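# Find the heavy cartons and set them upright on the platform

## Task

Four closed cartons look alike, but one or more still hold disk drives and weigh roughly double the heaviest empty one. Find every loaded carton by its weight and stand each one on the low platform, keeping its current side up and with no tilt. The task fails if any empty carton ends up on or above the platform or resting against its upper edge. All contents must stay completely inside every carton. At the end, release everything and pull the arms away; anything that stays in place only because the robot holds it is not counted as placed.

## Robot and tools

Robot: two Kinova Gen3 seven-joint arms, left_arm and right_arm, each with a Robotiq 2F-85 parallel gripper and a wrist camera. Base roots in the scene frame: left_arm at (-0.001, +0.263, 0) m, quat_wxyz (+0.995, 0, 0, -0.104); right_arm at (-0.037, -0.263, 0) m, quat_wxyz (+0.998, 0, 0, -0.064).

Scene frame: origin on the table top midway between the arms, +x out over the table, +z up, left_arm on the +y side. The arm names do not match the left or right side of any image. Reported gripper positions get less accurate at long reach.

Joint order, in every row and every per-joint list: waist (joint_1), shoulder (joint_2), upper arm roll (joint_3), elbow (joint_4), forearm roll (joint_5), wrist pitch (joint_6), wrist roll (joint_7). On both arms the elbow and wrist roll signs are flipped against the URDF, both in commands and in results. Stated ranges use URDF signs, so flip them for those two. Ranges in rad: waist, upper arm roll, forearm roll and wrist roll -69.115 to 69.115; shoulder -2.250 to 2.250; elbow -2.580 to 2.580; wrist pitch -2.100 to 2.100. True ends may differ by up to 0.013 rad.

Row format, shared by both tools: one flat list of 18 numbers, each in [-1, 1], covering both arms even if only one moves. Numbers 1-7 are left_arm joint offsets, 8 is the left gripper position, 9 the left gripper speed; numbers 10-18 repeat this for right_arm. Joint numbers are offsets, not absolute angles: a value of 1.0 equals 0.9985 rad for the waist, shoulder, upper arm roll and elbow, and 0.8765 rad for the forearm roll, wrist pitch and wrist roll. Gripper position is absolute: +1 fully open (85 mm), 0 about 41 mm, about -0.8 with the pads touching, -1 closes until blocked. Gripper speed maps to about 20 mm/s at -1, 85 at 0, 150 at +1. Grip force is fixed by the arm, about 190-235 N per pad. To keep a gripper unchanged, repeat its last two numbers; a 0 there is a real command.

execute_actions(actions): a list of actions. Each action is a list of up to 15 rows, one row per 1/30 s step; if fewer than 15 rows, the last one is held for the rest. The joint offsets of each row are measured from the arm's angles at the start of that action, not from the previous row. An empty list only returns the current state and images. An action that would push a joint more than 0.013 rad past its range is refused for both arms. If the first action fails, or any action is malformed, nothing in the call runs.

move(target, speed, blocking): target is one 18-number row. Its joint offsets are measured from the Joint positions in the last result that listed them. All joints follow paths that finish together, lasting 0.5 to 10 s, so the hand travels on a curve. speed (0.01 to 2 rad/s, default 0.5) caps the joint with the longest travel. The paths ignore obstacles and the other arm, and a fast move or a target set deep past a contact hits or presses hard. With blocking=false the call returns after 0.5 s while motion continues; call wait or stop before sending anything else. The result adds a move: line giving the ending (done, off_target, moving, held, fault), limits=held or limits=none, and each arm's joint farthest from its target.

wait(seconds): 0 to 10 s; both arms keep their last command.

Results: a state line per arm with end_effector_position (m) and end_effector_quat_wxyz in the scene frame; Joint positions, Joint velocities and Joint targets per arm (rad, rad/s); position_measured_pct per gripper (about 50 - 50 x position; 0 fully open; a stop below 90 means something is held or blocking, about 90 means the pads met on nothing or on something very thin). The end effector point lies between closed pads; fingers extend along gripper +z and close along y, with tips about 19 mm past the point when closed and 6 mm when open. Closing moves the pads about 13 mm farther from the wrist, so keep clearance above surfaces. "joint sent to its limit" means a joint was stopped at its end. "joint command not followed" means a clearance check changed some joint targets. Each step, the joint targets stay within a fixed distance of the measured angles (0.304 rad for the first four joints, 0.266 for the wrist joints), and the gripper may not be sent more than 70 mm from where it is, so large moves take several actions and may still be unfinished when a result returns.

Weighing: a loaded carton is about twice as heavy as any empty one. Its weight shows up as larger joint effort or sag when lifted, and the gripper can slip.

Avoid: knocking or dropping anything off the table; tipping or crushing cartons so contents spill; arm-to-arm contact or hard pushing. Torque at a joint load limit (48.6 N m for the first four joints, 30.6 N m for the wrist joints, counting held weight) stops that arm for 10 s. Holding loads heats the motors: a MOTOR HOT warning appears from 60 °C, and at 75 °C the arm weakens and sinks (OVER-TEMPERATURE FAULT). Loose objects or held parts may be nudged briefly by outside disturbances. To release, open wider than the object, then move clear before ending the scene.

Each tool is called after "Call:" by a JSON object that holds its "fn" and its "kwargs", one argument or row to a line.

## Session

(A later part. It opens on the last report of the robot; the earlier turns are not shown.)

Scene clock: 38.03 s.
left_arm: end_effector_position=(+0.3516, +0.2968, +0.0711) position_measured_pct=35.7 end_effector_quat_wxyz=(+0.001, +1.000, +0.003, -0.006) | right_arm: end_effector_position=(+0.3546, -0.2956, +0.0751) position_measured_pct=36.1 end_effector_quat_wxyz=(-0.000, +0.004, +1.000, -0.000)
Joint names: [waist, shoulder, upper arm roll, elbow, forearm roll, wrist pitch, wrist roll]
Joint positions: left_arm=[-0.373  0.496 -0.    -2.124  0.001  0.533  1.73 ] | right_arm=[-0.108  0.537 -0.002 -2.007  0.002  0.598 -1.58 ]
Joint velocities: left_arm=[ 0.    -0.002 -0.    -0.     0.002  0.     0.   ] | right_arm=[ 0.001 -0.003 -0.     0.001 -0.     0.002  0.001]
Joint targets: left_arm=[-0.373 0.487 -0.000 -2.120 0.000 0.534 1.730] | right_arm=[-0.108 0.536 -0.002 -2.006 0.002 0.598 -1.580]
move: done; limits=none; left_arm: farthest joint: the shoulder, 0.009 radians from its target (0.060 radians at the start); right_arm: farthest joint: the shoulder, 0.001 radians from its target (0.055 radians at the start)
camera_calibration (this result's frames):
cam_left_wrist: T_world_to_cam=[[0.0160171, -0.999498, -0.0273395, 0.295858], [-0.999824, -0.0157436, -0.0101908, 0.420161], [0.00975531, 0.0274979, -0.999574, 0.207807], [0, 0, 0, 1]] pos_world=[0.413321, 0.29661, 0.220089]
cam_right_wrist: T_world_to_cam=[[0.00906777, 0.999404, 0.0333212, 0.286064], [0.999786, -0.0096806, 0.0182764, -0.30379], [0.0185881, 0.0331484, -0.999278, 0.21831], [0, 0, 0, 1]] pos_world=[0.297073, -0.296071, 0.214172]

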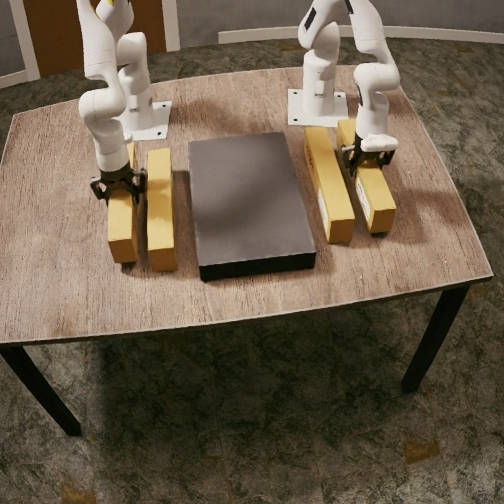

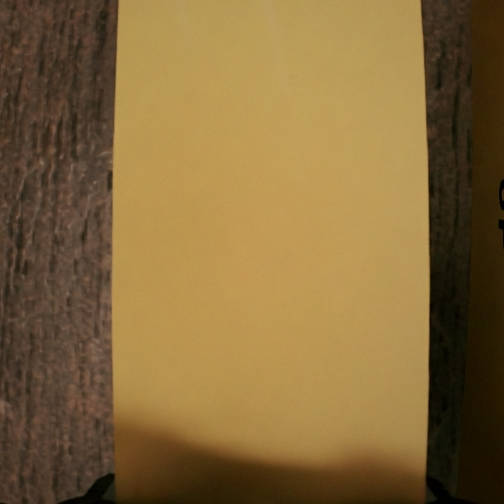

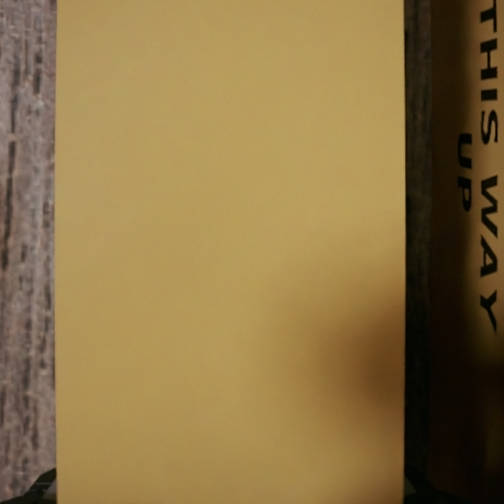

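Call:
{"fn": "move", "kwargs": {
  "target": [0,-0.232,0,0.146,0,0.403,0,-1,-0.5,0,0.053,0,-0.019,0,-0.085,0,-1,-0.5],
  "speed": 0.3
}}

Call:
{"fn": "move", "kwargs": {
  "target": [0.59,0.098,0,0.175,0,0.066,-0.665,-1,-0.5,0,0,0,0,0,0,0,0.8,0],
  "speed": 0.4
}}

Call:
{"fn": "move", "kwargs": {
  "target": [0,0.11,0,-0.09,0,-0.245,0,-1,-0.5,0,-0.164,0,0.076,0,0.278,0,0.8,0],
  "speed": 0.13
}}

Scene clock: 46.47 s.
left_arm: end_effector_position=(+0.3543, +0.2972, +0.1794) position_measured_pct=35.7 end_effector_quat_wxyz=(+0.000, +1.000, +0.003, -0.001) | right_arm: end_effector_position=(+0.3548, -0.2955, +0.0509) position_measured_pct=36.1 end_effector_quat_wxyz=(+0.001, +0.004, +1.000, -0.000)
Joint names: [waist, shoulder, upper arm roll, elbow, forearm roll, wrist pitch, wrist roll]
Joint positions: left_arm=[-0.373  0.273 -0.    -1.984  0.001  0.886  1.73 ] | right_arm=[-0.108  0.591 -0.002 -2.026  0.002  0.524 -1.58 ]
Joint velocities: left_arm=[-0.    -0.001  0.    -0.001  0.     0.    -0.   ] | right_arm=[-0.002 -0.    -0.     0.001 -0.     0.001  0.   ]
Joint targets: left_arm=[-0.373 0.264 -0.000 -1.978 0.001 0.886 1.730] | right_arm=[-0.108 0.590 -0.002 -2.026 0.002 0.524 -1.580]
move: done; limits=none; left_arm: farthest joint: the shoulder, 0.009 radians from its target (0.231 radians at the start); right_arm: farthest joint: the shoulder, 0.001 radians from its target (0.053 radians at the start)
camera_calibration (this result's frames):
cam_left_wrist: T_world_to_cam=[[0.0162994, -0.999458, -0.0285869, 0.299307], [-0.999679, -0.0157356, -0.0198374, 0.425637], [0.0193769, 0.0289011, -0.999394, 0.31221], [0, 0, 0, 1]] pos_world=[0.414572, 0.29682, 0.329021]
cam_right_wrist: T_world_to_cam=[[0.00895175, 0.999398, 0.0335139, 0.286831], [0.999756, -0.0096213, 0.0198706, -0.303572], [0.0201811, 0.0333279, -0.999241, 0.193599], [0, 0, 0, 1]] pos_world=[0.297023, -0.296031, 0.189871]

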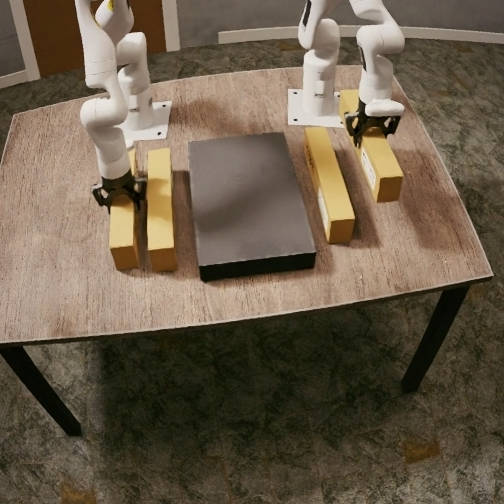

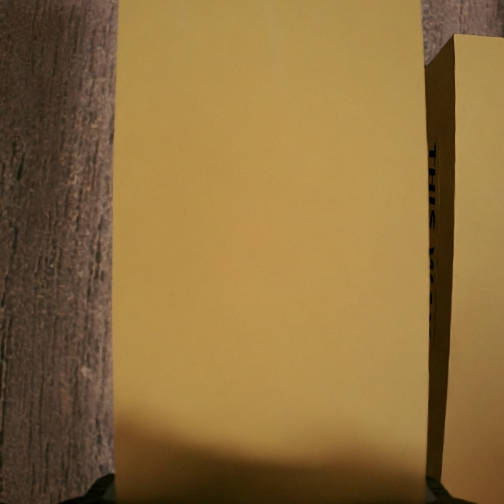

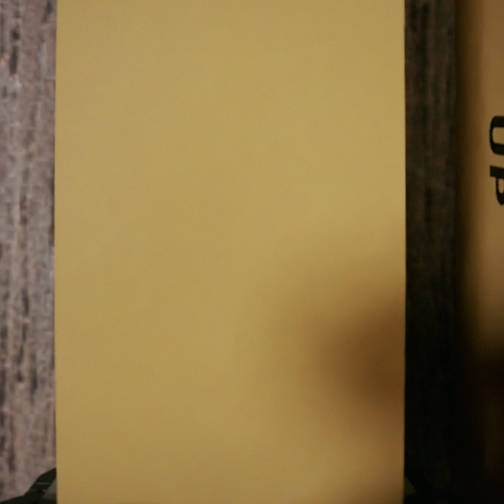

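Scene clock: 48.47 s.
left_arm: end_effector_position=(+0.3637, +0.0715, +0.1799) position_measured_pct=35.7 end_effector_quat_wxyz=(+0.000, +1.000, -0.000, +0.001) | right_arm: end_effector_position=(+0.3548, -0.2955, +0.0509) position_measured_pct=9.9 end_effector_quat_wxyz=(+0.001, +0.004, +1.000, -0.000)
Joint names: [waist, shoulder, upper arm roll, elbow, forearm roll, wrist pitch, wrist roll]
Joint positions: left_arm=[ 0.216  0.381 -0.001 -1.816  0.     0.943  1.147] | right_arm=[-0.108  0.591 -0.002 -2.026  0.002  0.524 -1.58 ]
Joint velocities: left_arm=[ 0.004  0.001  0.001 -0.002  0.    -0.    -0.001] | right_arm=[ 0.001 -0.    -0.    -0.001  0.001 -0.002  0.001]
Joint targets: left_arm=[0.217 0.371 -0.000 -1.810 0.001 0.944 1.147] | right_arm=[-0.108 0.591 -0.002 -2.026 0.002 0.524 -1.580]
move: done; limits=none; left_arm: farthest joint: the shoulder, 0.010 radians from its target (0.098 radians at the start); right_arm: farthest joint: the waist, 0.000 radians from its target (0.000 radians at the start)
camera_calibration (this result's frames):
cam_left_wrist: T_world_to_cam=[[0.0105363, -0.999543, -0.0283441, 0.0755672], [-0.999696, -0.00989787, -0.0225723, 0.431635], [0.0222814, 0.0285733, -0.999343, 0.31801], [0, 0, 0, 1]] pos_world=[0.423622, 0.0707183, 0.329686]
cam_right_wrist: T_world_to_cam=[[0.00895182, 0.999398, 0.0335137, 0.286831], [0.999756, -0.00962148, 0.019874, -0.303574], [0.0201845, 0.0333277, -0.999241, 0.193598], [0, 0, 0, 1]] pos_world=[0.297024, -0.296031, 0.189871]

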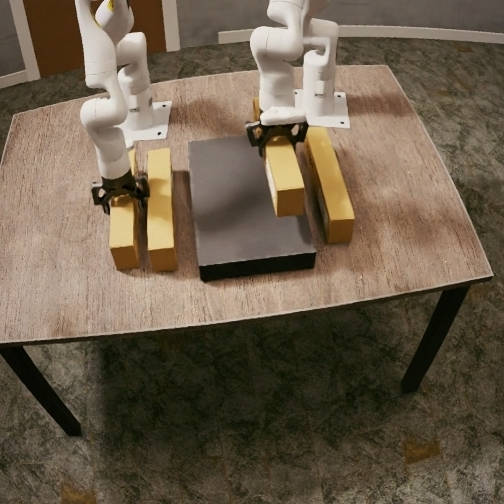

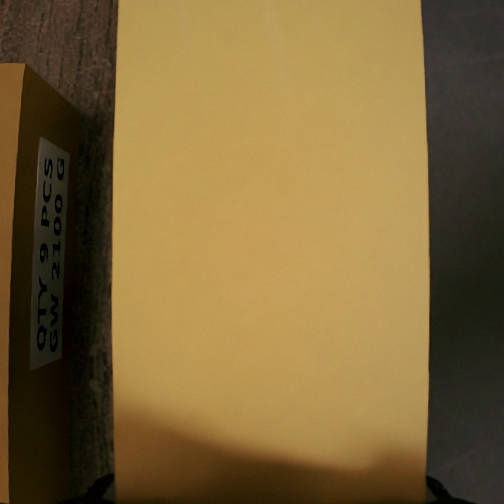

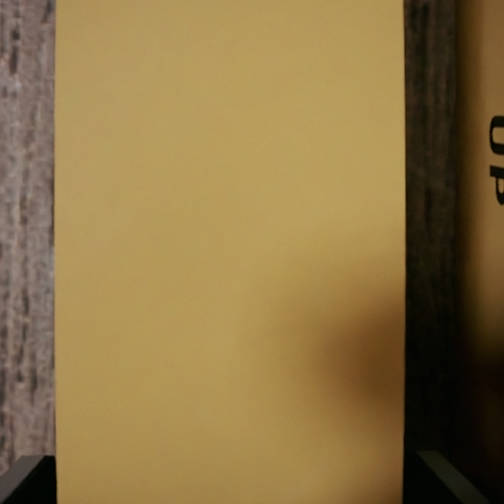

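Scene clock: 50.70 s.
left_arm: end_effector_position=(+0.3645, +0.0714, +0.1108) position_measured_pct=35.7 end_effector_quat_wxyz=(+0.001, +1.000, -0.000, +0.002) | right_arm: end_effector_position=(+0.3535, -0.2957, +0.1295) position_measured_pct=9.9 end_effector_quat_wxyz=(-0.002, +0.004, +1.000, -0.000)
Joint names: [waist, shoulder, upper arm roll, elbow, forearm roll, wrist pitch, wrist roll]
Joint positions: left_arm=[ 0.216  0.495 -0.001 -1.911  0.     0.732  1.148] | right_arm=[-0.108  0.427 -0.002 -1.95   0.002  0.767 -1.58 ]
Joint velocities: left_arm=[-0.    -0.001  0.     0.     0.001 -0.    -0.001] | right_arm=[-0.001 -0.002 -0.001 -0.001 -0.002 -0.    -0.   ]
Joint targets: left_arm=[0.216 0.491 -0.001 -1.906 0.000 0.728 1.147] | right_arm=[-0.108 0.427 -0.002 -1.950 0.002 0.767 -1.580]
move: done; limits=none; left_arm: farthest joint: the elbow, 0.005 radians from its target (0.090 radians at the start); right_arm: farthest joint: the waist, 0.000 radians from its target (0.000 radians at the start)
camera_calibration (this result's frames):
cam_left_wrist: T_world_to_cam=[[0.0108924, -0.999565, -0.0274225, 0.0733252], [-0.999634, -0.0102059, -0.0250503, 0.431073], [0.0247595, 0.0276854, -0.99931, 0.24808], [0, 0, 0, 1]] pos_world=[0.423974, 0.0708246, 0.260719]
cam_right_wrist: T_world_to_cam=[[0.00928322, 0.999415, 0.0329204, 0.284332], [0.99983, -0.00980174, 0.0156245, -0.303353], [0.0159381, 0.0327697, -0.999336, 0.273531], [0, 0, 0, 1]] pos_world=[0.296303, -0.296103, 0.268729]

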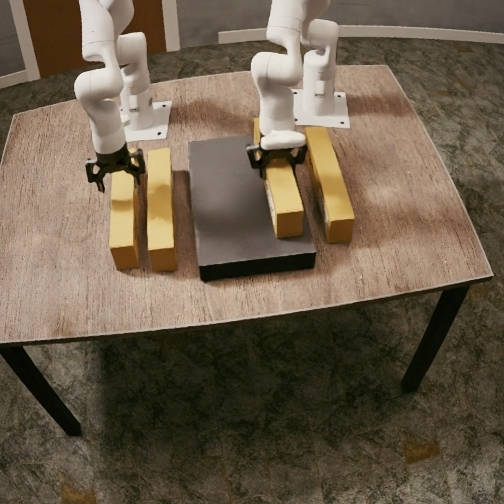

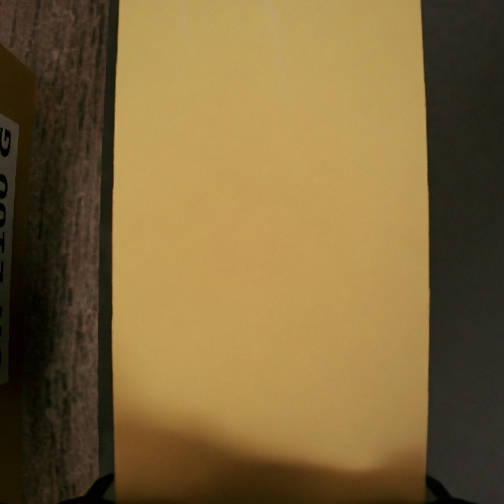

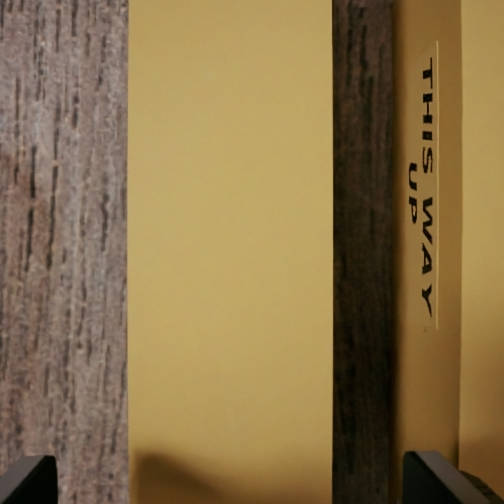

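Call:
{"fn": "move", "kwargs": {
  "target": [0,0,0,0,0,0,0,0.8,0,0,0,0,0,0,0,0,0.8,0]
}}

Call:
{"fn": "move", "kwargs": {
  "target": [0,-0.17,0,0.16,0,0.376,0,0.8,0,0,0,0,0,0,0,0,0.8,0]
}}

Call:
{"fn": "finished_scene", "kwargs": {
  "scene": 2
}}

Scene clock: 55.60 s.
left_arm: end_effector_position=(+0.3645, +0.0714, +0.1108) position_measured_pct=9.9 end_effector_quat_wxyz=(+0.001, +1.000, -0.000, +0.002) | right_arm: end_effector_position=(+0.3535, -0.2957, +0.1295) position_measured_pct=9.9 end_effector_quat_wxyz=(-0.002, +0.004, +1.000, -0.000)
Joint names: [waist, shoulder, upper arm roll, elbow, forearm roll, wrist pitch, wrist roll]
Joint positions: left_arm=[ 0.216  0.495 -0.001 -1.911  0.     0.732  1.148] | right_arm=[-0.108  0.427 -0.002 -1.95   0.002  0.767 -1.58 ]
Joint velocities: left_arm=[ 0.    -0.001 -0.    -0.001 -0.001 -0.    -0.   ] | right_arm=[ 0.001 -0.    -0.001  0.     0.001  0.     0.   ]
Joint targets: left_arm=[0.216 0.495 -0.001 -1.911 0.000 0.732 1.148] | right_arm=[-0.108 0.427 -0.002 -1.950 0.002 0.767 -1.580]
move: done; limits=none; left_arm: farthest joint: the waist, 0.000 radians from its target (0.000 radians at the start); right_arm: farthest joint: the waist, 0.000 radians from its target (0.000 radians at the start)
camera_calibration (this result's frames):
cam_left_wrist: T_world_to_cam=[[0.0108936, -0.999565, -0.0274216, 0.0733244], [-0.999634, -0.0102071, -0.0250524, 0.431075], [0.0247616, 0.0276844, -0.99931, 0.24808], [0, 0, 0, 1]] pos_world=[0.423975, 0.0708246, 0.260719]
cam_right_wrist: T_world_to_cam=[[0.00928301, 0.999415, 0.0329201, 0.284332], [0.99983, -0.0098017, 0.01563, -0.303356], [0.0159435, 0.0327694, -0.999336, 0.27353], [0, 0, 0, 1]] pos_world=[0.296304, -0.296103, 0.26873]

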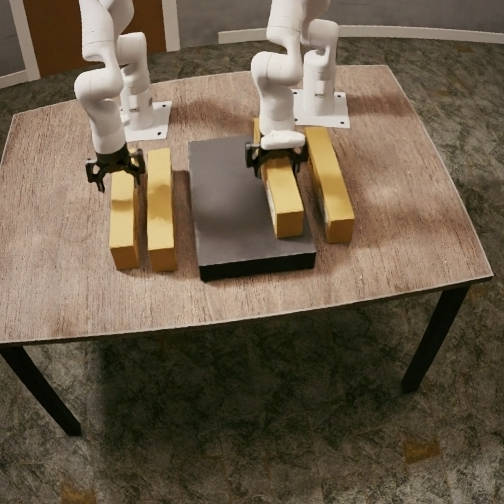

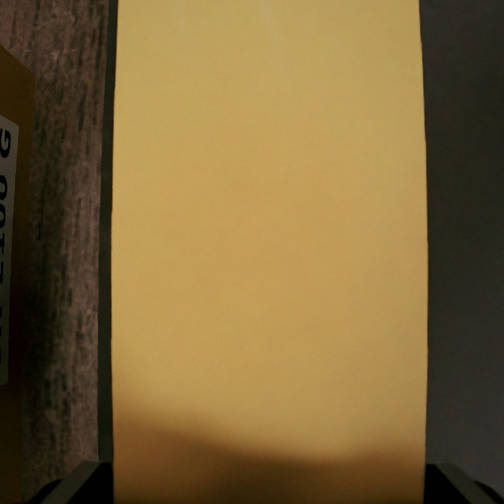

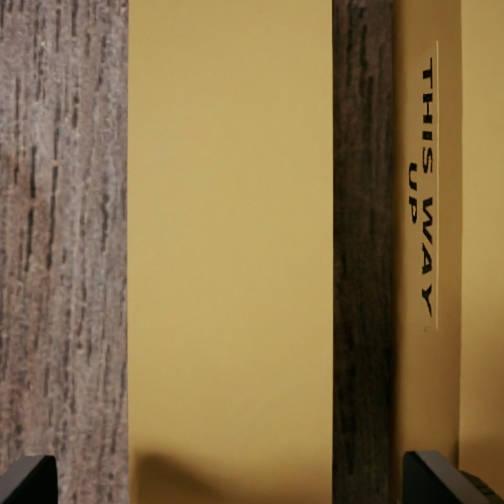

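Scene clock: 56.73 s.
left_arm: end_effector_position=(+0.3631, +0.0720, +0.2199) position_measured_pct=9.9 end_effector_quat_wxyz=(+0.001, +1.000, -0.000, +0.002) | right_arm: end_effector_position=(+0.3535, -0.2957, +0.1295) position_measured_pct=9.9 end_effector_quat_wxyz=(-0.002, +0.004, +1.000, -0.000)
Joint names: [waist, shoulder, upper arm roll, elbow, forearm roll, wrist pitch, wrist roll]
Joint positions: left_arm=[ 0.216  0.326 -0.001 -1.751  0.     1.061  1.148] | right_arm=[-0.108  0.427 -0.002 -1.95   0.002  0.767 -1.58 ]
Joint velocities: left_arm=[ 0.    -0.002  0.     0.     0.003  0.    -0.   ] | right_arm=[ 0.     0.001  0.001 -0.     0.001 -0.001  0.001]
Joint targets: left_arm=[0.216 0.325 -0.001 -1.751 0.000 1.061 1.148] | right_arm=[-0.108 0.427 -0.002 -1.950 0.002 0.767 -1.580]
move: done; limits=none; left_arm: farthest joint: the waist, 0.000 radians from its target (0.000 radians at the start); right_arm: farthest joint: the waist, 0.000 radians from its target (0.000 radians at the start)
camera_calibration (this result's frames):
cam_left_wrist: T_world_to_cam=[[0.0108213, -0.999567, -0.0273792, 0.0768823], [-0.999644, -0.0101467, -0.0246583, 0.43241], [0.0243698, 0.0276363, -0.999321, 0.357321], [0, 0, 0, 1]] pos_world=[0.422717, 0.0713615, 0.369846]
cam_right_wrist: T_world_to_cam=[[0.00928306, 0.999415, 0.03292, 0.284332], [0.99983, -0.00980184, 0.0156326, -0.303358], [0.0159462, 0.0327693, -0.999336, 0.273529], [0, 0, 0, 1]] pos_world=[0.296305, -0.296103, 0.26873]

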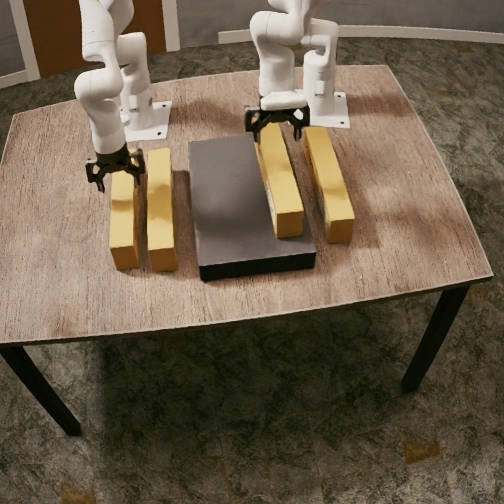

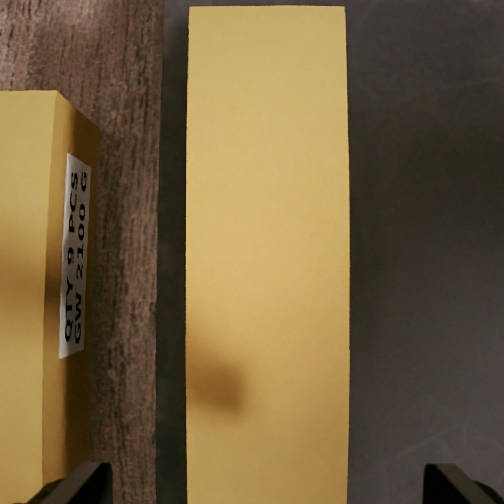

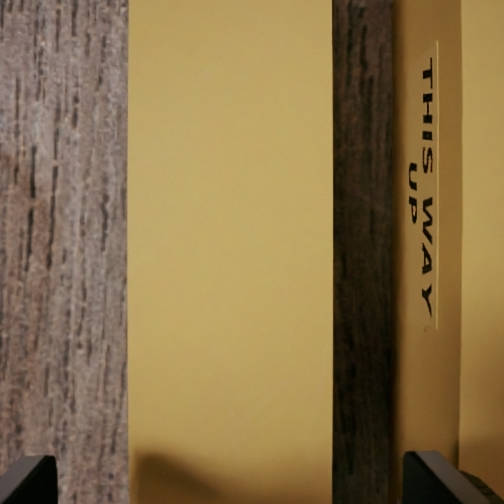

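The scene is finished: the task was done.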